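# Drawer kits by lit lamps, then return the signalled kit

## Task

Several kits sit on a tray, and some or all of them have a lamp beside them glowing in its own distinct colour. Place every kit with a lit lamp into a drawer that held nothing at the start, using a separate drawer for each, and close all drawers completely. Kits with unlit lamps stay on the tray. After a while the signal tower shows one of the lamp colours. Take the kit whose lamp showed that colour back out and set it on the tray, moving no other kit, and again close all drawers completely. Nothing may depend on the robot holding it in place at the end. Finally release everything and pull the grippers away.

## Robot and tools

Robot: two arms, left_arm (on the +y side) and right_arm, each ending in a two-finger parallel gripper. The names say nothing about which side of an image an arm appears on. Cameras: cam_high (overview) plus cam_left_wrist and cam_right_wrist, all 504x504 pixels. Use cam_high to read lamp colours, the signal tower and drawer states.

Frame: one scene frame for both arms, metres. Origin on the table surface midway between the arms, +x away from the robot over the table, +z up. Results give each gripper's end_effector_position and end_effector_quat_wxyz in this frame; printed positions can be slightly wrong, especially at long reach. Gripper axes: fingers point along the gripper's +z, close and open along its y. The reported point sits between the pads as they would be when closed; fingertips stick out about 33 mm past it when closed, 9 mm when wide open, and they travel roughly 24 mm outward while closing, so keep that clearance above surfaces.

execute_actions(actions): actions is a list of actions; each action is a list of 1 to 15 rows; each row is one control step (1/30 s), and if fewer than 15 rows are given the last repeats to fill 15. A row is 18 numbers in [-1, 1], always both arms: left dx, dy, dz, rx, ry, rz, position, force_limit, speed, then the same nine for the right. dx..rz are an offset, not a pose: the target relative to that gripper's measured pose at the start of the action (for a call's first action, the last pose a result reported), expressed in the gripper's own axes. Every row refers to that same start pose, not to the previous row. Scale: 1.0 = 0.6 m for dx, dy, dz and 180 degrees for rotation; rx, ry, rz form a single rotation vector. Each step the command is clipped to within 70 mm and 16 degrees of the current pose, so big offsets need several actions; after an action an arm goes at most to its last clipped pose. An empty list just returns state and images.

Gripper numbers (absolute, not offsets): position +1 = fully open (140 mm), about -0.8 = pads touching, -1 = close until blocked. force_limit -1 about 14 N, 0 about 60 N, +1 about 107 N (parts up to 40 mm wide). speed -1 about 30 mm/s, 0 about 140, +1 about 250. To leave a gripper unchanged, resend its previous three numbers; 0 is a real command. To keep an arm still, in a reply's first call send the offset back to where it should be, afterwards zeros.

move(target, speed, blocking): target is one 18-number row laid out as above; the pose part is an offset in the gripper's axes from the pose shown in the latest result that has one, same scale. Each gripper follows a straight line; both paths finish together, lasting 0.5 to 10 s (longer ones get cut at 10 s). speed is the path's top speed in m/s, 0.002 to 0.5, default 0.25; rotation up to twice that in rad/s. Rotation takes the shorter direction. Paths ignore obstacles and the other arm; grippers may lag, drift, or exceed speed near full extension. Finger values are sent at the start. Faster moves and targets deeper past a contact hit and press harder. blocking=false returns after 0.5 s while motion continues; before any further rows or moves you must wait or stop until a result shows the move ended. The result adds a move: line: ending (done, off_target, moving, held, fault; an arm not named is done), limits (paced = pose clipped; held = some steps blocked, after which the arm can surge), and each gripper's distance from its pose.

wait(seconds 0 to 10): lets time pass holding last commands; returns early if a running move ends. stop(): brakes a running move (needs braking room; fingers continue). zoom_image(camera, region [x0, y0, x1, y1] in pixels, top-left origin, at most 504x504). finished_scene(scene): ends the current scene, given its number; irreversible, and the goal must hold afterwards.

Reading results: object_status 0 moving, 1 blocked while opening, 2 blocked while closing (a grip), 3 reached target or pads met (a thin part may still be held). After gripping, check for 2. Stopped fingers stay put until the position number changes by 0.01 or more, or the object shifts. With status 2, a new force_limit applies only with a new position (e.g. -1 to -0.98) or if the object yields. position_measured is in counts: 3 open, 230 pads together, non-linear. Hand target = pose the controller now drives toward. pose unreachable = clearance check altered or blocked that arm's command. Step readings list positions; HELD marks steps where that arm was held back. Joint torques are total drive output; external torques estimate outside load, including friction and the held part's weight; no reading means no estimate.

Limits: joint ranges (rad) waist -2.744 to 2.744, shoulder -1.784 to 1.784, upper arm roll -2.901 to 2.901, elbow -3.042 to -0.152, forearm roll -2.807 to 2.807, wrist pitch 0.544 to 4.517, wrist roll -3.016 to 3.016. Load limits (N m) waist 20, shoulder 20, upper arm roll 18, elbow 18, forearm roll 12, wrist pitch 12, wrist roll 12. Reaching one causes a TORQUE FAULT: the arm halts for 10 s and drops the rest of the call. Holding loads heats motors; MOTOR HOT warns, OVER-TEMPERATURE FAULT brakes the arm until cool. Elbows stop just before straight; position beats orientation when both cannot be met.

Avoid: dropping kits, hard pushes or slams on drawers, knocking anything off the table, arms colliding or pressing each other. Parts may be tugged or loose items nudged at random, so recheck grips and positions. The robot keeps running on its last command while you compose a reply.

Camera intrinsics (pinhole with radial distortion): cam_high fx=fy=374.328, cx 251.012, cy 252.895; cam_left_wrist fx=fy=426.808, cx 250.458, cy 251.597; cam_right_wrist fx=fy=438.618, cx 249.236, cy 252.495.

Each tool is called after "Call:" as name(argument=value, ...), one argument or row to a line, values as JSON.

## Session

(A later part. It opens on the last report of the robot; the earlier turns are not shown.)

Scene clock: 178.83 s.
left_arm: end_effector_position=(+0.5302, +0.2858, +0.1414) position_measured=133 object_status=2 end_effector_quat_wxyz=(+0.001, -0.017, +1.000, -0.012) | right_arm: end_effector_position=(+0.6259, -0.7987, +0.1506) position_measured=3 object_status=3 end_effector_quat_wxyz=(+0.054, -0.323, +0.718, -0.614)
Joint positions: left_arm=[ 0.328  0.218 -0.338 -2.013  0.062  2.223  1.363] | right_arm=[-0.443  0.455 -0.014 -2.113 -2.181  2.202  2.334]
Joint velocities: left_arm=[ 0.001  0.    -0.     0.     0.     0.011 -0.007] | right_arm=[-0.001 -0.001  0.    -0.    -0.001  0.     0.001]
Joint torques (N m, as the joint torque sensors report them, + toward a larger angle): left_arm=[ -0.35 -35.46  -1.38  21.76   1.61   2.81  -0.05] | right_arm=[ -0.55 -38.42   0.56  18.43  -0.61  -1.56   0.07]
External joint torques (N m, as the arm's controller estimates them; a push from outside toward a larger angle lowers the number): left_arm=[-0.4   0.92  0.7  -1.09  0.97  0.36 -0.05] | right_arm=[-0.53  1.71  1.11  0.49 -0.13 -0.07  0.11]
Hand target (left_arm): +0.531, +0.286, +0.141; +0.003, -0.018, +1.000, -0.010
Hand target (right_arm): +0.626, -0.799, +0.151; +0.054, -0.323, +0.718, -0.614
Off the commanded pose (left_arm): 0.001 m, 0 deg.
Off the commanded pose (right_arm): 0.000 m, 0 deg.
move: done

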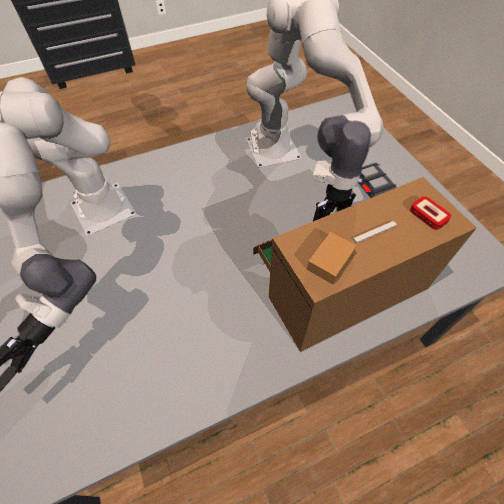

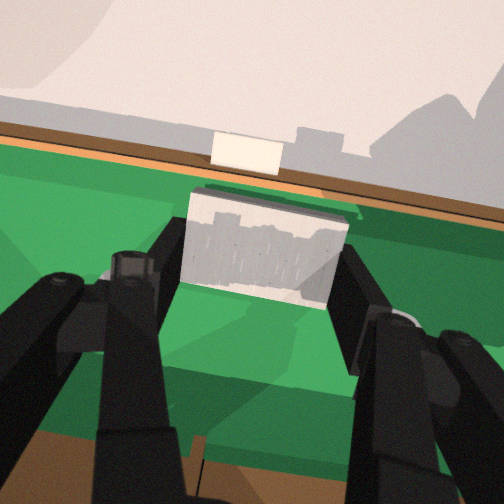

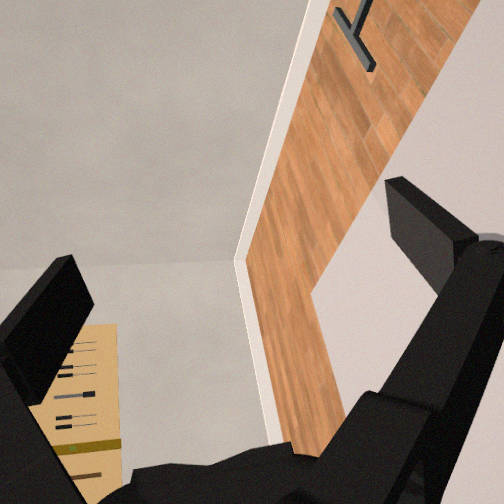

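Call:
move(
  target=[-0.008,0,0.04,0,0,0,-1,0.3,-0.3,0,0,0,0,0,0,1,0,0],
  speed=0.025,
)

Call:
move(
  target=[0,0,-0.002,0,0,0,0.3,0.3,0,0,0,0,0,0,0,1,0,0],
)

Call:
move(
  target=[0,0,-0.11,0,0,0,0.3,0.3,0,0,0,0,0,0,0,1,0,0],
)

Call:
move(
  target=[0.167,-0.022,0,0,-0.155,0,-0.1,0.3,0,0,0,0,0,0,0,1,0,0],
)

Call:
move(
  target=[0.037,0,0.07,0,0,0,-0.1,0.3,0,0,0,0,0,0,0,1,0,0],
  speed=0.1,
)

Scene clock: 183.47 s.
left_arm: end_effector_position=(+0.5432, +0.2848, +0.1326) position_measured=133 object_status=2 end_effector_quat_wxyz=(+0.014, -0.016, +1.000, -0.013) | right_arm: end_effector_position=(+0.6259, -0.7987, +0.1506) position_measured=3 object_status=3 end_effector_quat_wxyz=(+0.054, -0.323, +0.718, -0.614)
Joint positions: left_arm=[ 0.328  0.247 -0.338 -2.005  0.078  2.269  1.356] | right_arm=[-0.443  0.455 -0.014 -2.113 -2.181  2.202  2.334]
Joint velocities: left_arm=[ 0.001  0.003 -0.003 -0.     0.004  0.01  -0.004] | right_arm=[-0.001 -0.001 -0.001  0.001  0.     0.    -0.   ]
Joint torques (N m, as the joint torque sensors report them, + toward a larger angle): left_arm=[ -1.62 -25.19  -1.72  17.07   1.61   2.4   -0.05] | right_arm=[ -0.34 -38.64   0.42  18.28  -0.6   -1.61   0.02]
External joint torques (N m, as the arm's controller estimates them; a push from outside toward a larger angle lowers the number): left_arm=[-1.49 12.02  0.82 -5.66  0.98 -0.11 -0.04] | right_arm=[-0.18  1.33  1.1   0.41 -0.12 -0.11  0.06]
Hand target (left_arm): +0.535, +0.285, +0.118; +0.001, -0.017, +1.000, -0.012
Hand target (right_arm): +0.626, -0.799, +0.151; +0.054, -0.323, +0.718, -0.614
Off the commanded pose (left_arm): 0.017 m, 2 deg.
Off the commanded pose (right_arm): 0.000 m, 0 deg.
move: off_target (left_arm)

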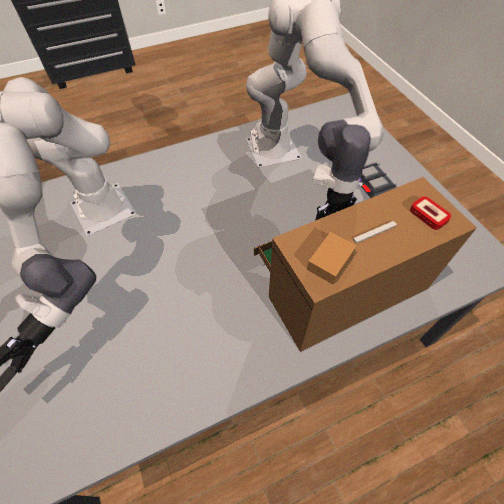

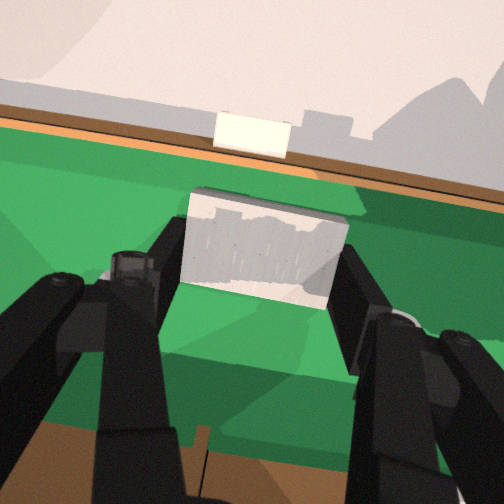

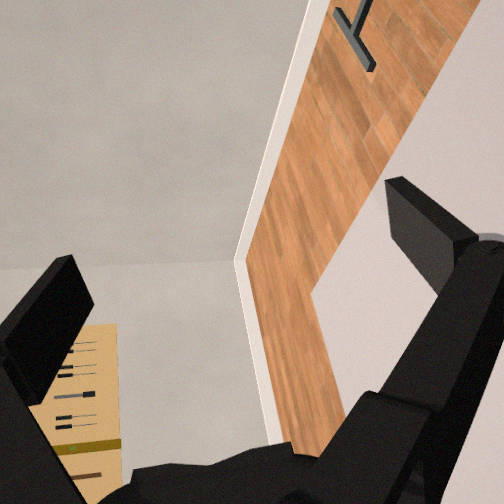

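Scene clock: 184.17 s.
left_arm: end_effector_position=(+0.5438, +0.2848, +0.1338) position_measured=91 object_status=3 end_effector_quat_wxyz=(+0.015, -0.016, +1.000, -0.013) | right_arm: end_effector_position=(+0.6259, -0.7987, +0.1506) position_measured=3 object_status=3 end_effector_quat_wxyz=(+0.054, -0.323, +0.718, -0.614)
Joint positions: left_arm=[ 0.328  0.245 -0.338 -2.004  0.078  2.269  1.356] | right_arm=[-0.443  0.455 -0.014 -2.113 -2.181  2.202  2.334]
Joint velocities: left_arm=[-0.001 -0.     0.     0.001 -0.001  0.    -0.001] | right_arm=[ 0.    -0.    -0.    -0.001 -0.003 -0.001  0.001]
Joint torques (N m, as the joint torque sensors report them, + toward a larger angle): left_arm=[  0.65 -35.51  -3.24  22.63   0.41   2.1    0.11] | right_arm=[ -0.56 -38.32   0.4   18.46  -0.58  -1.6    0.06]
External joint torques (N m, as the arm's controller estimates them; a push from outside toward a larger angle lowers the number): left_arm=[ 0.55  1.54 -0.95 -0.09 -0.23 -0.4   0.11] | right_arm=[-0.55  1.6   0.95  0.66 -0.09 -0.12  0.1 ]
Hand target (left_arm): +0.543, +0.285, +0.134; +0.014, -0.016, +1.000, -0.013
Hand target (right_arm): +0.626, -0.799, +0.151; +0.054, -0.323, +0.718, -0.614
Off the commanded pose (left_arm): 0.001 m, 0 deg.
Off the commanded pose (right_arm): 0.000 m, 0 deg.
move: done

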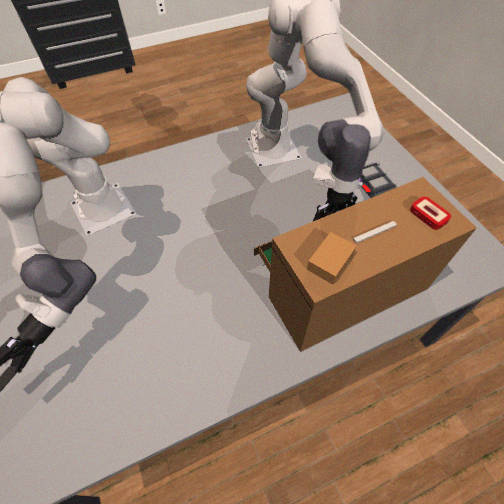

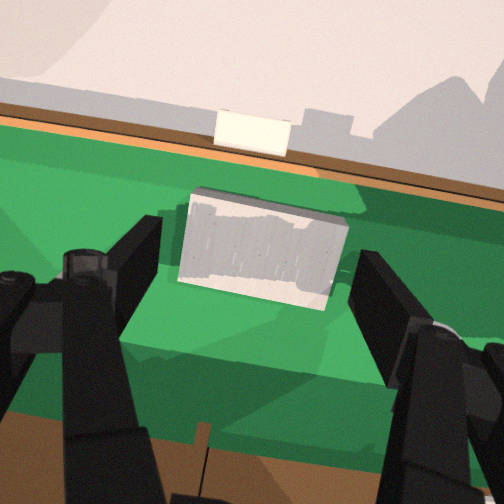

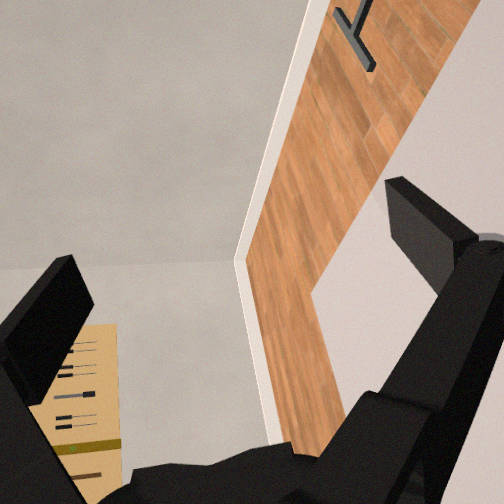

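Scene clock: 185.20 s.
left_arm: end_effector_position=(+0.5423, +0.2875, +0.2002) position_measured=91 object_status=3 end_effector_quat_wxyz=(+0.018, -0.018, +1.000, -0.010) | right_arm: end_effector_position=(+0.6259, -0.7987, +0.1506) position_measured=3 object_status=3 end_effector_quat_wxyz=(+0.054, -0.323, +0.718, -0.614)
Joint positions: left_arm=[ 0.333  0.157 -0.341 -1.94   0.044  2.126  1.376] | right_arm=[-0.443  0.455 -0.014 -2.113 -2.181  2.202  2.334]
Joint velocities: left_arm=[-0.002  0.001  0.    -0.001 -0.001 -0.012  0.006] | right_arm=[ 0.     0.    -0.    -0.001  0.001 -0.001 -0.001]
Joint torques (N m, as the joint torque sensors report them, + toward a larger angle): left_arm=[  1.54 -34.27  -1.83  24.3   -0.32   2.08   0.36] | right_arm=[ -0.52 -38.49   0.51  18.43  -0.6   -1.6    0.06]
External joint torques (N m, as the arm's controller estimates them; a push from outside toward a larger angle lowers the number): left_arm=[ 1.56  0.97 -0.27  0.55 -1.02 -0.43  0.37] | right_arm=[-0.51  1.33  1.05  0.66 -0.12 -0.12  0.1 ]
Hand target (left_arm): +0.541, +0.288, +0.200; +0.015, -0.017, +1.000, -0.012
Hand target (right_arm): +0.626, -0.799, +0.151; +0.054, -0.323, +0.718, -0.614
Off the commanded pose (left_arm): 0.001 m, 0 deg.
Off the commanded pose (right_arm): 0.000 m, 0 deg.
move: done

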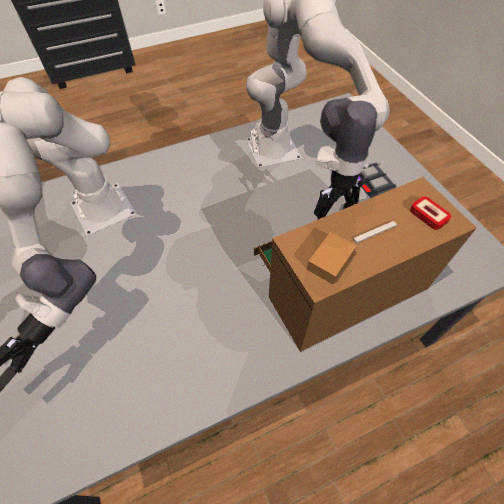

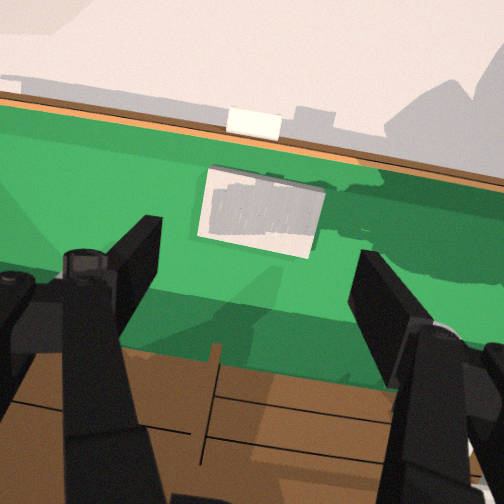

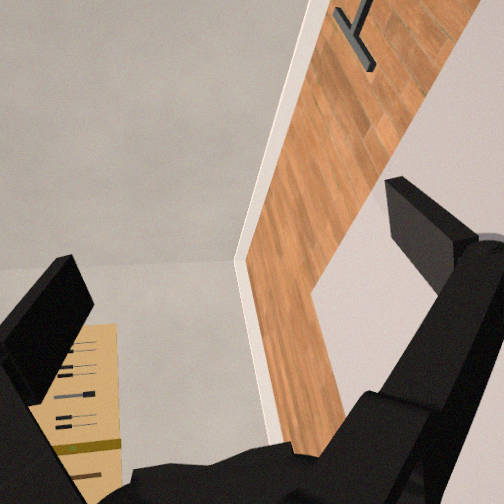

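Scene clock: 187.00 s.
left_arm: end_effector_position=(+0.4428, +0.2660, +0.1963) position_measured=141 object_status=3 end_effector_quat_wxyz=(+0.256, -0.012, +0.967, -0.006) | right_arm: end_effector_position=(+0.6259, -0.7987, +0.1506) position_measured=3 object_status=3 end_effector_quat_wxyz=(+0.054, -0.323, +0.718, -0.614)
Joint positions: left_arm=[ 0.251 -0.42  -0.393 -2.784 -0.091  2.893  1.343] | right_arm=[-0.443  0.455 -0.014 -2.113 -2.181  2.202  2.334]
Joint velocities: left_arm=[ 0.001 -0.     0.    -0.    -0.     0.013 -0.009] | right_arm=[ 0.001  0.     0.001  0.    -0.     0.001  0.001]
Joint torques (N m, as the joint torque sensors report them, + toward a larger angle): left_arm=[  1.07 -13.78   1.58  19.74  -0.38   3.64  -0.14] | right_arm=[ -0.56 -38.78   0.98  18.35  -0.58  -1.55   0.05]
External joint torques (N m, as the arm's controller estimates them; a push from outside toward a larger angle lowers the number): left_arm=[ 1.02  0.34 -1.7  -1.99 -0.76  0.34 -0.13] | right_arm=[-0.65  1.21  1.43  0.47 -0.1  -0.07  0.09]
Hand target (left_arm): +0.443, +0.267, +0.196; +0.257, -0.017, +0.966, -0.007
Hand target (right_arm): +0.626, -0.799, +0.151; +0.054, -0.323, +0.718, -0.614
Off the commanded pose (left_arm): 0.005 m, 1 deg.
Off the commanded pose (right_arm): 0.000 m, 0 deg.
move: off_target (left_arm)

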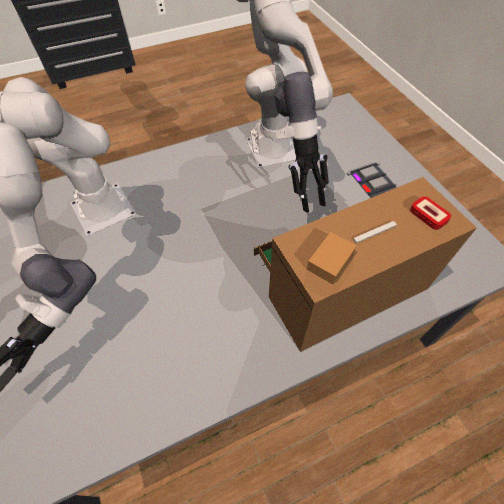

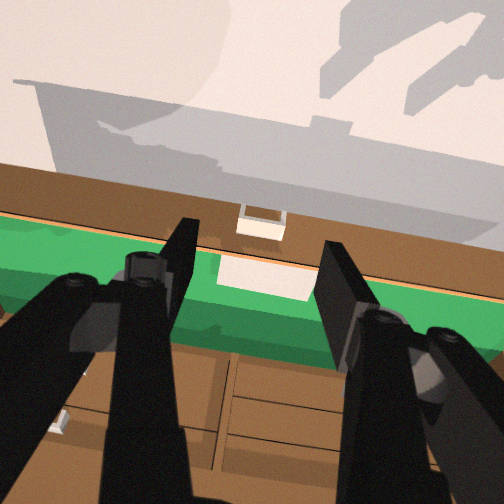

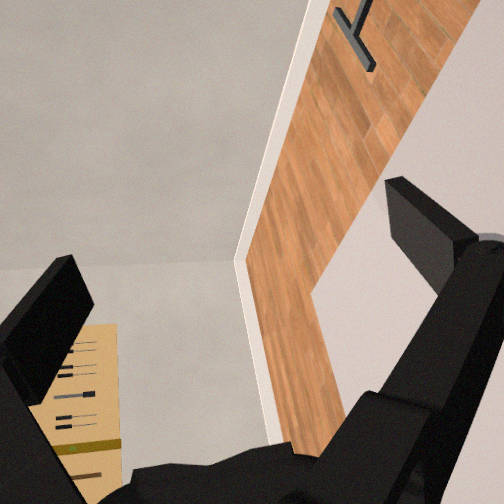

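Scene clock: 188.07 s.
left_arm: end_effector_position=(+0.4441, +0.2631, +0.1487) position_measured=141 object_status=3 end_effector_quat_wxyz=(+0.254, -0.008, +0.967, -0.007) | right_arm: end_effector_position=(+0.6259, -0.7987, +0.1506) position_measured=3 object_status=3 end_effector_quat_wxyz=(+0.054, -0.323, +0.718, -0.614)
Joint positions: left_arm=[ 0.364 -0.291 -0.513 -2.815 -0.056  3.057  1.308] | right_arm=[-0.443  0.455 -0.014 -2.113 -2.181  2.202  2.334]
Joint velocities: left_arm=[ 0.01   0.002 -0.01   0.    -0.001  0.014 -0.007] | right_arm=[ 0.001 -0.001 -0.001 -0.     0.001 -0.    -0.001]
Joint torques (N m, as the joint torque sensors report them, + toward a larger angle): left_arm=[  1.85 -15.17   1.99  18.65  -0.18   3.71  -0.1 ] | right_arm=[ -0.28 -38.6    0.72  18.3   -0.6   -1.59   0.06]
External joint torques (N m, as the arm's controller estimates them; a push from outside toward a larger angle lowers the number): left_arm=[ 1.77  0.34 -1.06 -0.9  -0.36  0.44 -0.08] | right_arm=[-0.34  1.35  1.2   0.44 -0.12 -0.12  0.1 ]
Hand target (left_arm): +0.445, +0.263, +0.148; +0.255, -0.012, +0.967, -0.008
Hand target (right_arm): +0.626, -0.799, +0.151; +0.054, -0.323, +0.718, -0.614
Off the commanded pose (left_arm): 0.002 m, 1 deg.
Off the commanded pose (right_arm): 0.000 m, 0 deg.
move: done

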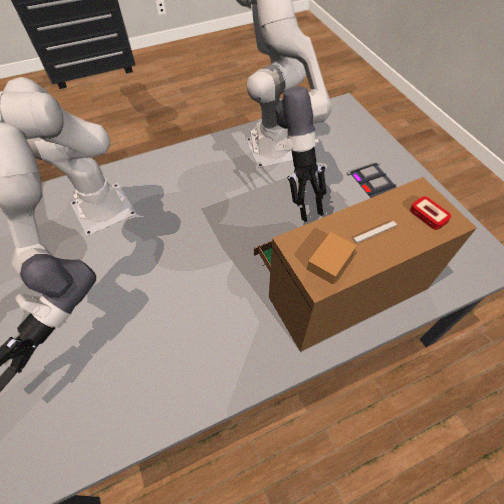

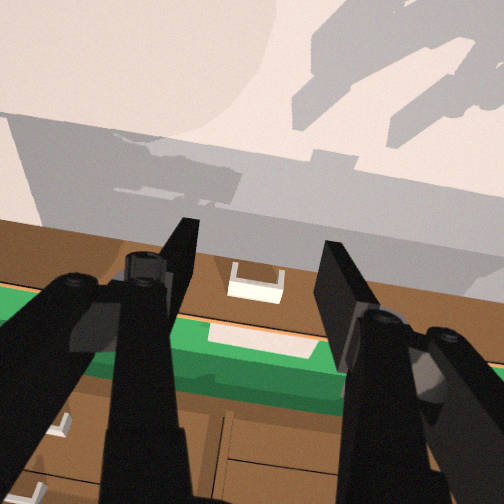

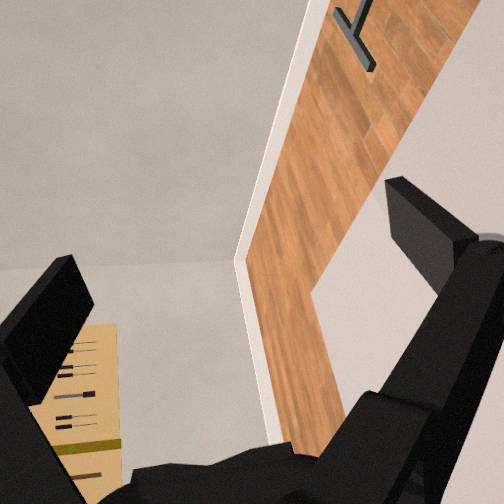

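Call:
move(
  target=[-0.227,0.022,0.14,0,0,0,-0.1,0.3,0,0,0,0,0,0,0,1,0,0],
  speed=0.07,
)

Call:
move(
  target=[-0.013,0,0.008,0,0,0,-0.1,0.3,0,0,0,0,0,0,0,1,0,0],
  speed=0.02,
)

Scene clock: 193.63 s.
left_arm: end_effector_position=(+0.6038, +0.2810, +0.1441) position_measured=141 object_status=3 end_effector_quat_wxyz=(+0.257, -0.007, +0.966, -0.007) | right_arm: end_effector_position=(+0.6259, -0.7987, +0.1506) position_measured=3 object_status=3 end_effector_quat_wxyz=(+0.054, -0.323, +0.718, -0.614)
Joint positions: left_arm=[ 0.603  0.198 -0.558 -2.288  0.641  2.94   0.905] | right_arm=[-0.443  0.455 -0.014 -2.113 -2.181  2.202  2.334]
Joint velocities: left_arm=[-0.018  0.     0.022  0.001  0.001 -0.    -0.028] | right_arm=[ 0.001 -0.001  0.     0.     0.001 -0.001 -0.001]
Joint torques (N m, as the joint torque sensors report them, + toward a larger angle): left_arm=[ -0.04 -28.92  -2.08  22.81   0.84   2.81  -0.1 ] | right_arm=[ -0.46 -38.56   0.61  18.06  -0.61  -1.58   0.06]
External joint torques (N m, as the arm's controller estimates them; a push from outside toward a larger angle lowers the number): left_arm=[-0.04  1.55  1.23  1.63  0.96 -0.3  -0.08] | right_arm=[-0.46  1.51  1.16  0.16 -0.13 -0.09  0.1 ]
Hand target (left_arm): +0.605, +0.282, +0.145; +0.258, -0.011, +0.966, -0.007
Hand target (right_arm): +0.626, -0.799, +0.151; +0.054, -0.323, +0.718, -0.614
Off the commanded pose (left_arm): 0.003 m, 0 deg.
Off the commanded pose (right_arm): 0.000 m, 0 deg.
move: done

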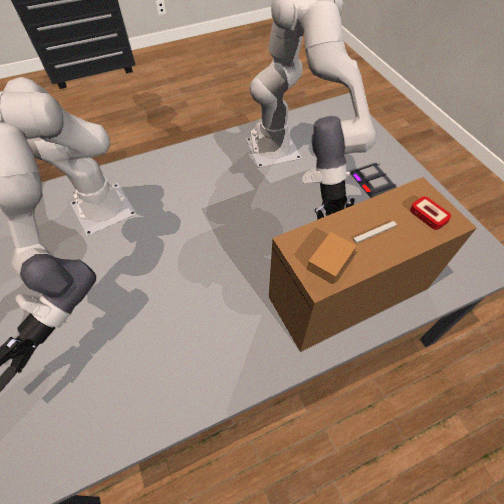

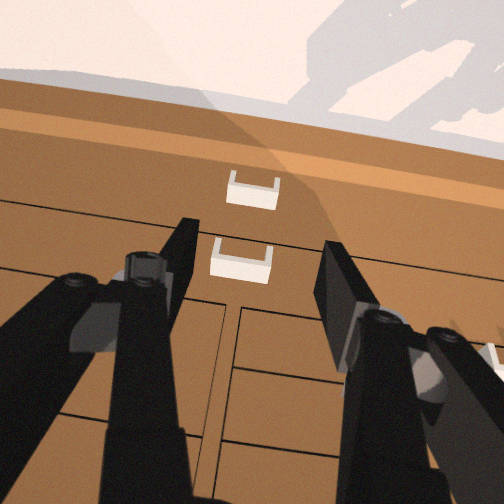

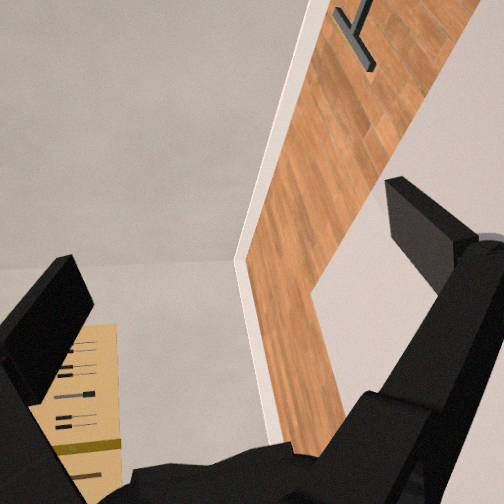

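Scene clock: 194.33 s.
left_arm: end_effector_position=(+0.6079, +0.2811, +0.1437) position_measured=141 object_status=3 end_effector_quat_wxyz=(+0.254, -0.009, +0.967, -0.004) | right_arm: end_effector_position=(+0.6259, -0.7987, +0.1506) position_measured=3 object_status=3 end_effector_quat_wxyz=(+0.054, -0.323, +0.718, -0.614)
Joint positions: left_arm=[ 0.598  0.212 -0.558 -2.266  0.65   2.918  0.896] | right_arm=[-0.443  0.455 -0.014 -2.113 -2.181  2.202  2.334]
Joint velocities: left_arm=[-0.003  0.003 -0.     0.005  0.009 -0.01  -0.014] | right_arm=[-0.001  0.001  0.    -0.001  0.     0.    -0.   ]
Joint torques (N m, as the joint torque sensors report them, + toward a larger angle): left_arm=[ -0.16 -22.55  -1.53  26.18   0.98   4.49   0.5 ] | right_arm=[ -0.41 -38.53   0.67  18.46  -0.59  -1.59   0.04]
External joint torques (N m, as the arm's controller estimates them; a push from outside toward a larger angle lowers the number): left_arm=[-0.2   8.37  1.99  4.97  1.09  1.44  0.51] | right_arm=[-0.38  1.41  1.22  0.65 -0.12 -0.11  0.08]
Hand target (left_arm): +0.613, +0.281, +0.144; +0.257, -0.007, +0.966, -0.007
Hand target (right_arm): +0.626, -0.799, +0.151; +0.054, -0.323, +0.718, -0.614
Off the commanded pose (left_arm): 0.005 m, 1 deg.
Off the commanded pose (right_arm): 0.000 m, 0 deg.
move: off_target (left_arm)

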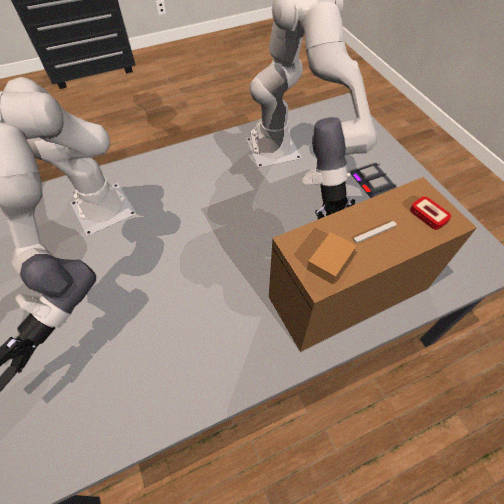

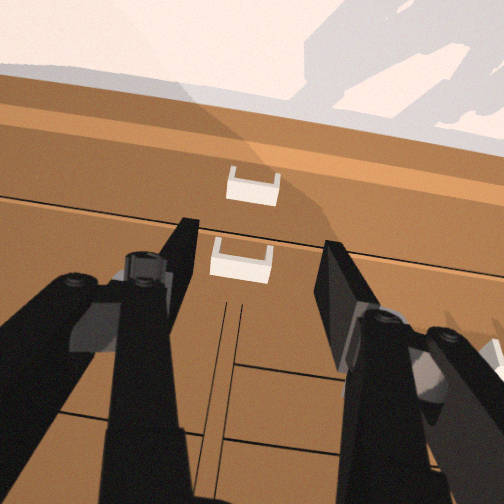

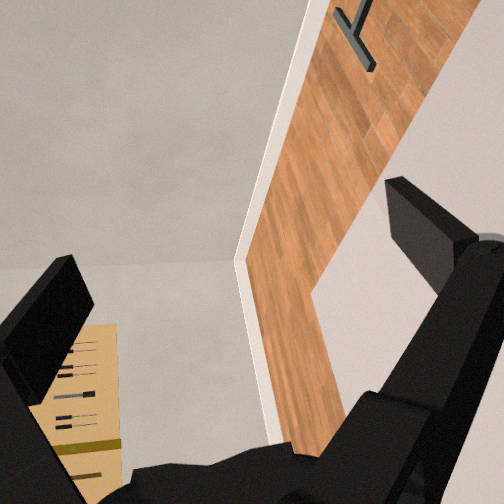

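Call:
move(
  target=[0.057,-0.01,0.06,0,0,0,-0.1,0.3,0,0,0,0,0,0,0,1,0,0],
  speed=0.06,
)

Call:
move(
  target=[-0.027,0,0.015,0,0,0,-0.1,0.3,0,0,0,0,0,0,0,1,0,0],
  speed=0.02,
)

Scene clock: 198.23 s.
left_arm: end_effector_position=(+0.5964, +0.2760, +0.0940) position_measured=141 object_status=3 end_effector_quat_wxyz=(+0.252, -0.003, +0.968, -0.001) | right_arm: end_effector_position=(+0.6259, -0.7987, +0.1506) position_measured=3 object_status=3 end_effector_quat_wxyz=(+0.054, -0.323, +0.718, -0.614)
Joint positions: left_arm=[ 0.384  0.282 -0.318 -2.275  0.872  3.007  0.692] | right_arm=[-0.443  0.455 -0.014 -2.113 -2.181  2.202  2.334]
Joint velocities: left_arm=[-0.04  -0.002  0.042 -0.001  0.01   0.014 -0.052] | right_arm=[ 0.001  0.    -0.    -0.001 -0.    -0.     0.   ]
Joint torques (N m, as the joint torque sensors report them, + toward a larger angle): left_arm=[ -1.2  -35.35  -2.64  18.13   0.44   3.4   -0.05] | right_arm=[ -0.45 -38.59   0.82  18.44  -0.6   -1.6    0.06]
External joint torques (N m, as the arm's controller estimates them; a push from outside toward a larger angle lowers the number): left_arm=[-1.3  -0.34  0.26 -1.79  0.92  0.48 -0.04] | right_arm=[-0.48  1.31  1.33  0.65 -0.12 -0.12  0.1 ]
Hand target (left_arm): +0.596, +0.274, +0.095; +0.253, -0.008, +0.967, -0.004
Hand target (right_arm): +0.626, -0.799, +0.151; +0.054, -0.323, +0.718, -0.614
Off the commanded pose (left_arm): 0.002 m, 1 deg.
Off the commanded pose (right_arm): 0.000 m, 0 deg.
move: done

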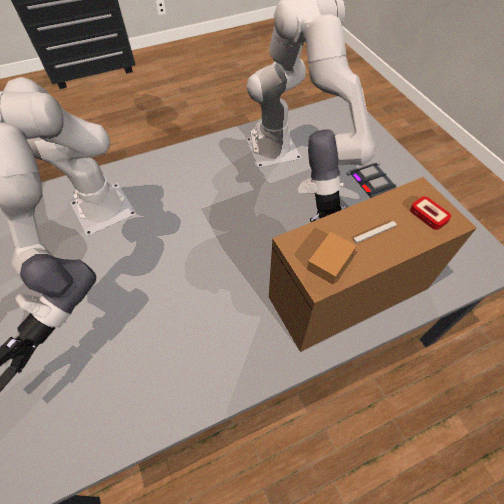

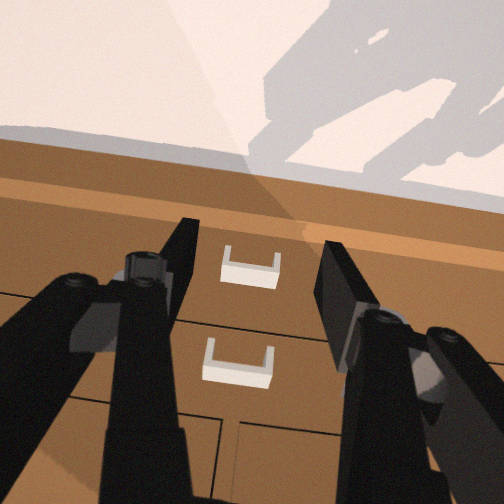

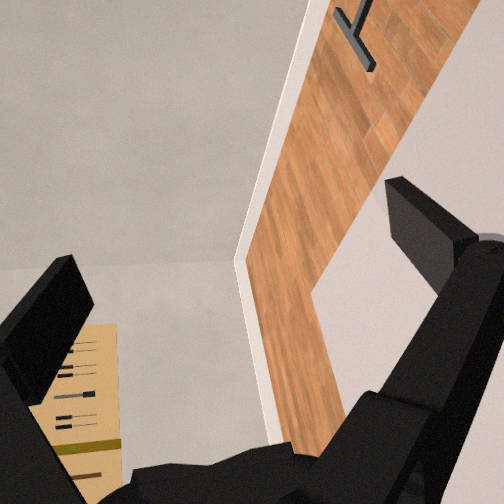

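Scene clock: 199.40 s.
left_arm: end_effector_position=(+0.6076, +0.2740, +0.0908) position_measured=141 object_status=3 end_effector_quat_wxyz=(+0.247, -0.006, +0.969, +0.001) | right_arm: end_effector_position=(+0.6259, -0.7987, +0.1506) position_measured=3 object_status=3 end_effector_quat_wxyz=(+0.054, -0.323, +0.718, -0.614)
Joint positions: left_arm=[ 0.396  0.319 -0.342 -2.228  0.859  2.973  0.703] | right_arm=[-0.443  0.455 -0.014 -2.113 -2.181  2.202  2.334]
Joint velocities: left_arm=[ 0.018  0.007 -0.023  0.006 -0.002 -0.016  0.001] | right_arm=[-0.     0.     0.    -0.001 -0.001  0.     0.   ]
Joint torques (N m, as the joint torque sensors report them, + toward a larger angle): left_arm=[  3.68 -30.14  -3.66  26.96  -0.99   4.38   0.77] | right_arm=[ -0.37 -38.55   0.66  18.47  -0.57  -1.6    0.05]
External joint torques (N m, as the arm's controller estimates them; a push from outside toward a larger angle lowers the number): left_arm=[ 3.59  5.87 -0.19  6.99 -0.6   1.49  0.79] | right_arm=[-0.37  1.32  1.19  0.68 -0.1  -0.12  0.09]
Hand target (left_arm): +0.615, +0.276, +0.094; +0.252, -0.003, +0.968, -0.001
Hand target (right_arm): +0.626, -0.799, +0.151; +0.054, -0.323, +0.718, -0.614
Off the commanded pose (left_arm): 0.008 m, 1 deg.
Off the commanded pose (right_arm): 0.000 m, 0 deg.
move: off_target (left_arm)

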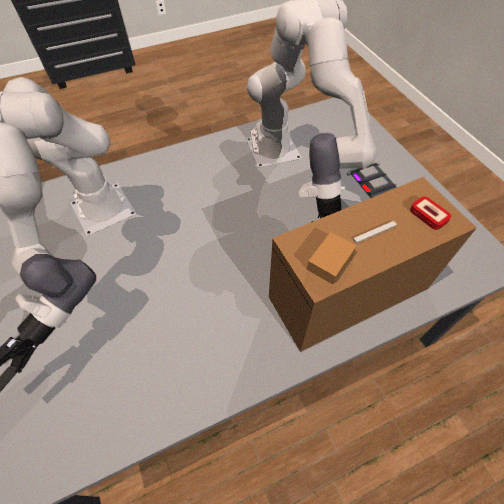

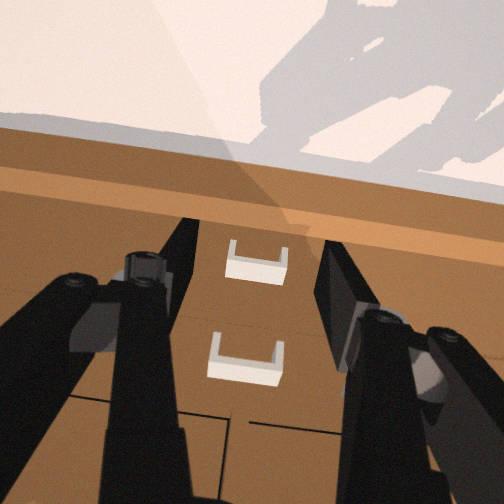

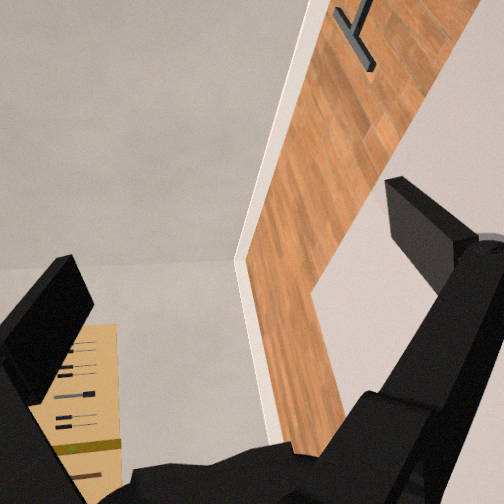

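Call:
move(
  target=[0.058,0,-0.032,0,0,0,-0.1,0.3,0,0,0,0,0,0,0,1,0,0],
  speed=0.1,
)

Call:
move(
  target=[-0.067,0.21,-0.123,0,0,0,-0.1,0.3,0,0,0,0,0,0,0,1,0,0],
  speed=0.15,
)

Scene clock: 205.83 s.
left_arm: end_effector_position=(+0.5684, +0.2752, +0.0903) position_measured=141 object_status=3 end_effector_quat_wxyz=(+0.244, -0.000, +0.970, +0.004) | right_arm: end_effector_position=(+0.6259, -0.7987, +0.1506) position_measured=3 object_status=3 end_effector_quat_wxyz=(+0.054, -0.323, +0.718, -0.614)
Joint positions: left_arm=[ 0.381  0.228 -0.315 -2.352  0.9    3.017  0.655] | right_arm=[-0.443  0.455 -0.014 -2.113 -2.181  2.202  2.334]
Joint velocities: left_arm=[-0.028 -0.005  0.032 -0.004  0.02   0.02  -0.047] | right_arm=[ 0.001  0.001 -0.    -0.002  0.001 -0.    -0.001]
Joint torques (N m, as the joint torque sensors report them, + toward a larger angle): left_arm=[ -0.54 -32.99  -2.94  17.9    0.54   3.26  -0.01] | right_arm=[ -0.35 -38.57   0.65  18.4   -0.6   -1.58   0.07]
External joint torques (N m, as the arm's controller estimates them; a push from outside toward a larger angle lowers the number): left_arm=[-0.61 -0.02 -0.65 -1.66  1.07  0.4   0.01] | right_arm=[-0.49  1.27  1.06  0.66 -0.12 -0.12  0.11]
Hand target (left_arm): +0.568, +0.273, +0.091; +0.246, -0.005, +0.969, +0.001
Hand target (right_arm): +0.626, -0.799, +0.151; +0.054, -0.323, +0.718, -0.614
Off the commanded pose (left_arm): 0.002 m, 1 deg.
Off the commanded pose (right_arm): 0.000 m, 0 deg.
move: done

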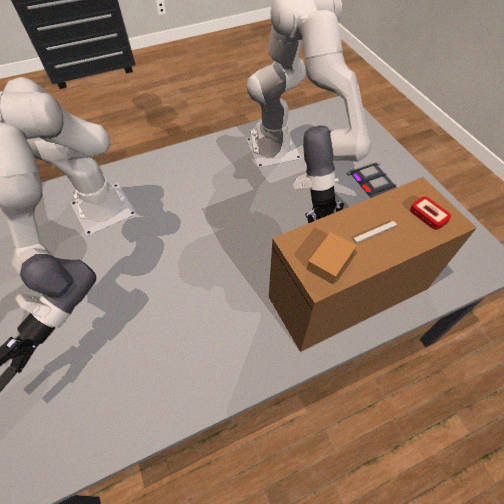

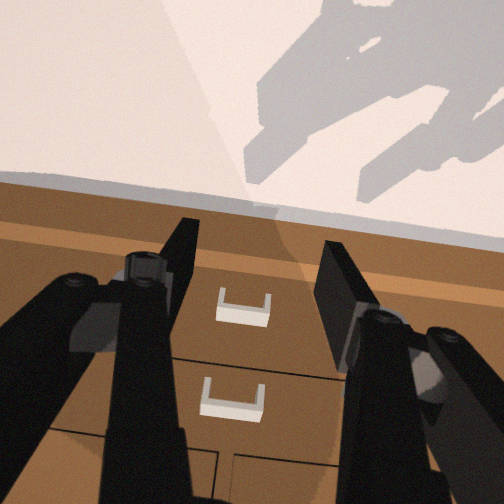

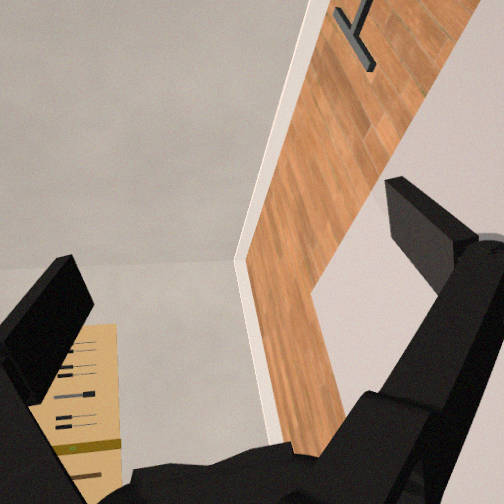

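Scene clock: 208.77 s.
left_arm: end_effector_position=(+0.5676, +0.3997, +0.1749) position_measured=141 object_status=3 end_effector_quat_wxyz=(+0.242, -0.007, +0.970, +0.001) | right_arm: end_effector_position=(+0.6259, -0.7987, +0.1506) position_measured=3 object_status=3 end_effector_quat_wxyz=(+0.054, -0.323, +0.718, -0.614)
Joint positions: left_arm=[ 0.63  -0.004 -0.446 -2.425 -0.086  2.91   1.684] | right_arm=[-0.443  0.455 -0.014 -2.113 -2.181  2.202  2.334]
Joint velocities: left_arm=[ 0.    -0.001 -0.001  0.    -0.026 -0.001  0.063] | right_arm=[-0.     0.    -0.001 -0.001 -0.001 -0.001 -0.001]
Joint torques (N m, as the joint torque sensors report them, + toward a larger angle): left_arm=[ -0.2  -25.64  -0.45  21.81  -0.42   2.85   0.26] | right_arm=[ -0.34 -38.72   0.54  18.56  -0.59  -1.57   0.03]
External joint torques (N m, as the arm's controller estimates them; a push from outside toward a larger angle lowers the number): left_arm=[-0.16  1.18 -0.44  0.25 -1.08 -0.41  0.27] | right_arm=[-0.25  1.22  1.16  0.72 -0.11 -0.08  0.07]
Hand target (left_arm): +0.568, +0.399, +0.175; +0.241, +0.001, +0.970, +0.001
Hand target (right_arm): +0.626, -0.799, +0.151; +0.054, -0.323, +0.718, -0.614
Off the commanded pose (left_arm): 0.001 m, 1 deg.
Off the commanded pose (right_arm): 0.000 m, 0 deg.
move: done

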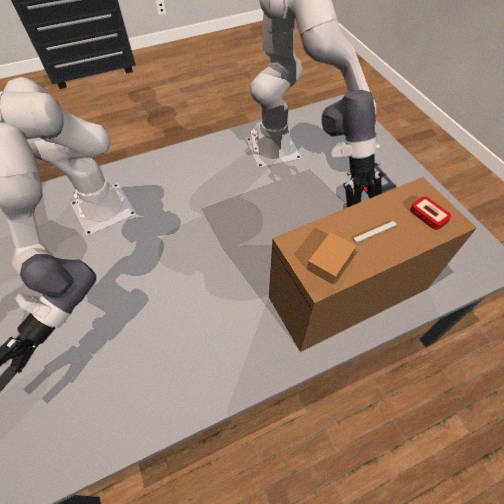

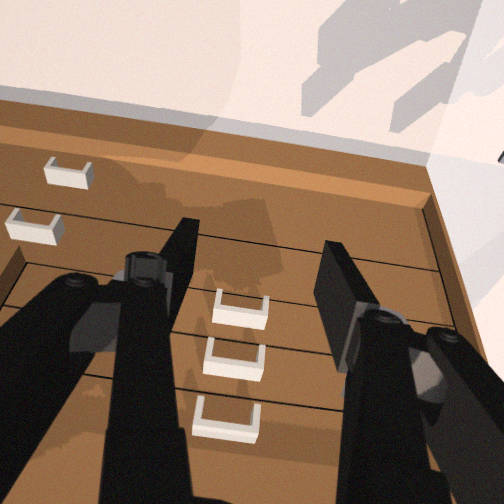

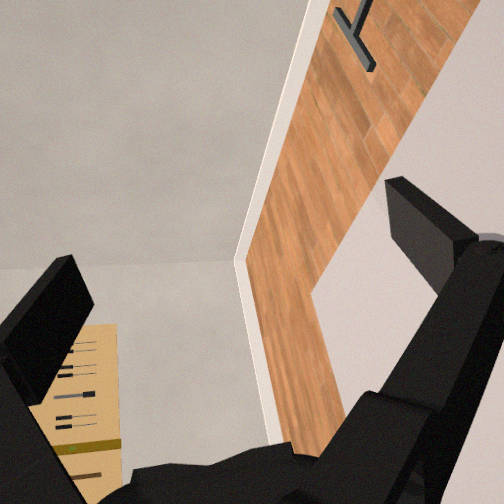

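Call:
move(
  target=[-0.028,-0.01,0.036,0,-0.065,0,-0.2,0.3,0,0,0,0,0,0,0,1,0,0],
  speed=0.06,
)

Scene clock: 214.43 s.
left_arm: end_effector_position=(+0.5940, +0.3921, +0.1645) position_measured=154 object_status=3 end_effector_quat_wxyz=(+0.340, -0.006, +0.940, -0.002) | right_arm: end_effector_position=(+0.6259, -0.7987, +0.1506) position_measured=3 object_status=3 end_effector_quat_wxyz=(+0.054, -0.323, +0.718, -0.614)
Joint positions: left_arm=[ 0.599  0.098 -0.439 -2.512 -0.097  3.295  1.703] | right_arm=[-0.443  0.455 -0.014 -2.113 -2.181  2.202  2.334]
Joint velocities: left_arm=[-0.029  0.     0.027 -0.001 -0.001  0.011 -0.001] | right_arm=[-0.     0.    -0.002  0.     0.001 -0.001 -0.   ]
Joint torques (N m, as the joint torque sensors report them, + toward a larger angle): left_arm=[ -1.33 -26.09  -0.81  17.93   0.02   3.81   0.1 ] | right_arm=[ -0.44 -38.53   0.45  18.08  -0.62  -1.58   0.07]
External joint torques (N m, as the arm's controller estimates them; a push from outside toward a larger angle lowers the number): left_arm=[-1.34  1.95  0.26 -1.28 -0.66  0.42  0.12] | right_arm=[-0.4   1.53  1.02  0.16 -0.14 -0.09  0.11]
Hand target (left_arm): +0.594, +0.392, +0.164; +0.341, -0.007, +0.940, -0.002
Hand target (right_arm): +0.626, -0.799, +0.151; +0.054, -0.323, +0.718, -0.614
Off the commanded pose (left_arm): 0.002 m, 0 deg.
Off the commanded pose (right_arm): 0.000 m, 0 deg.
move: done

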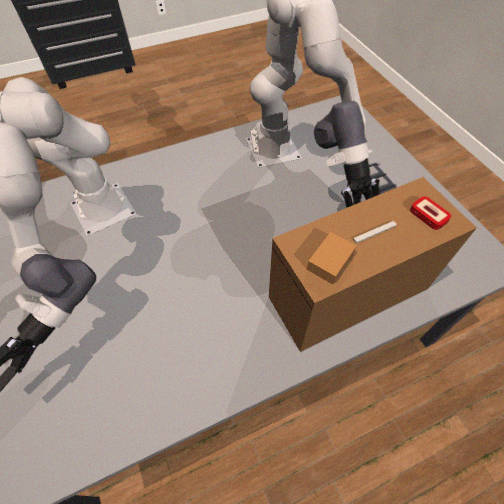

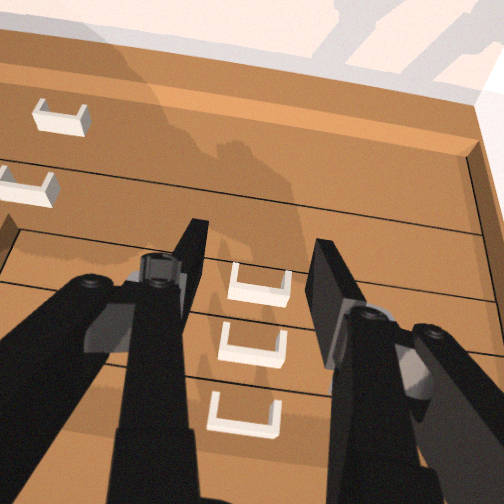

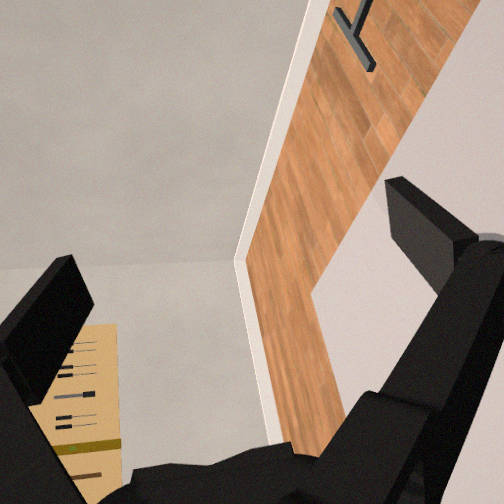

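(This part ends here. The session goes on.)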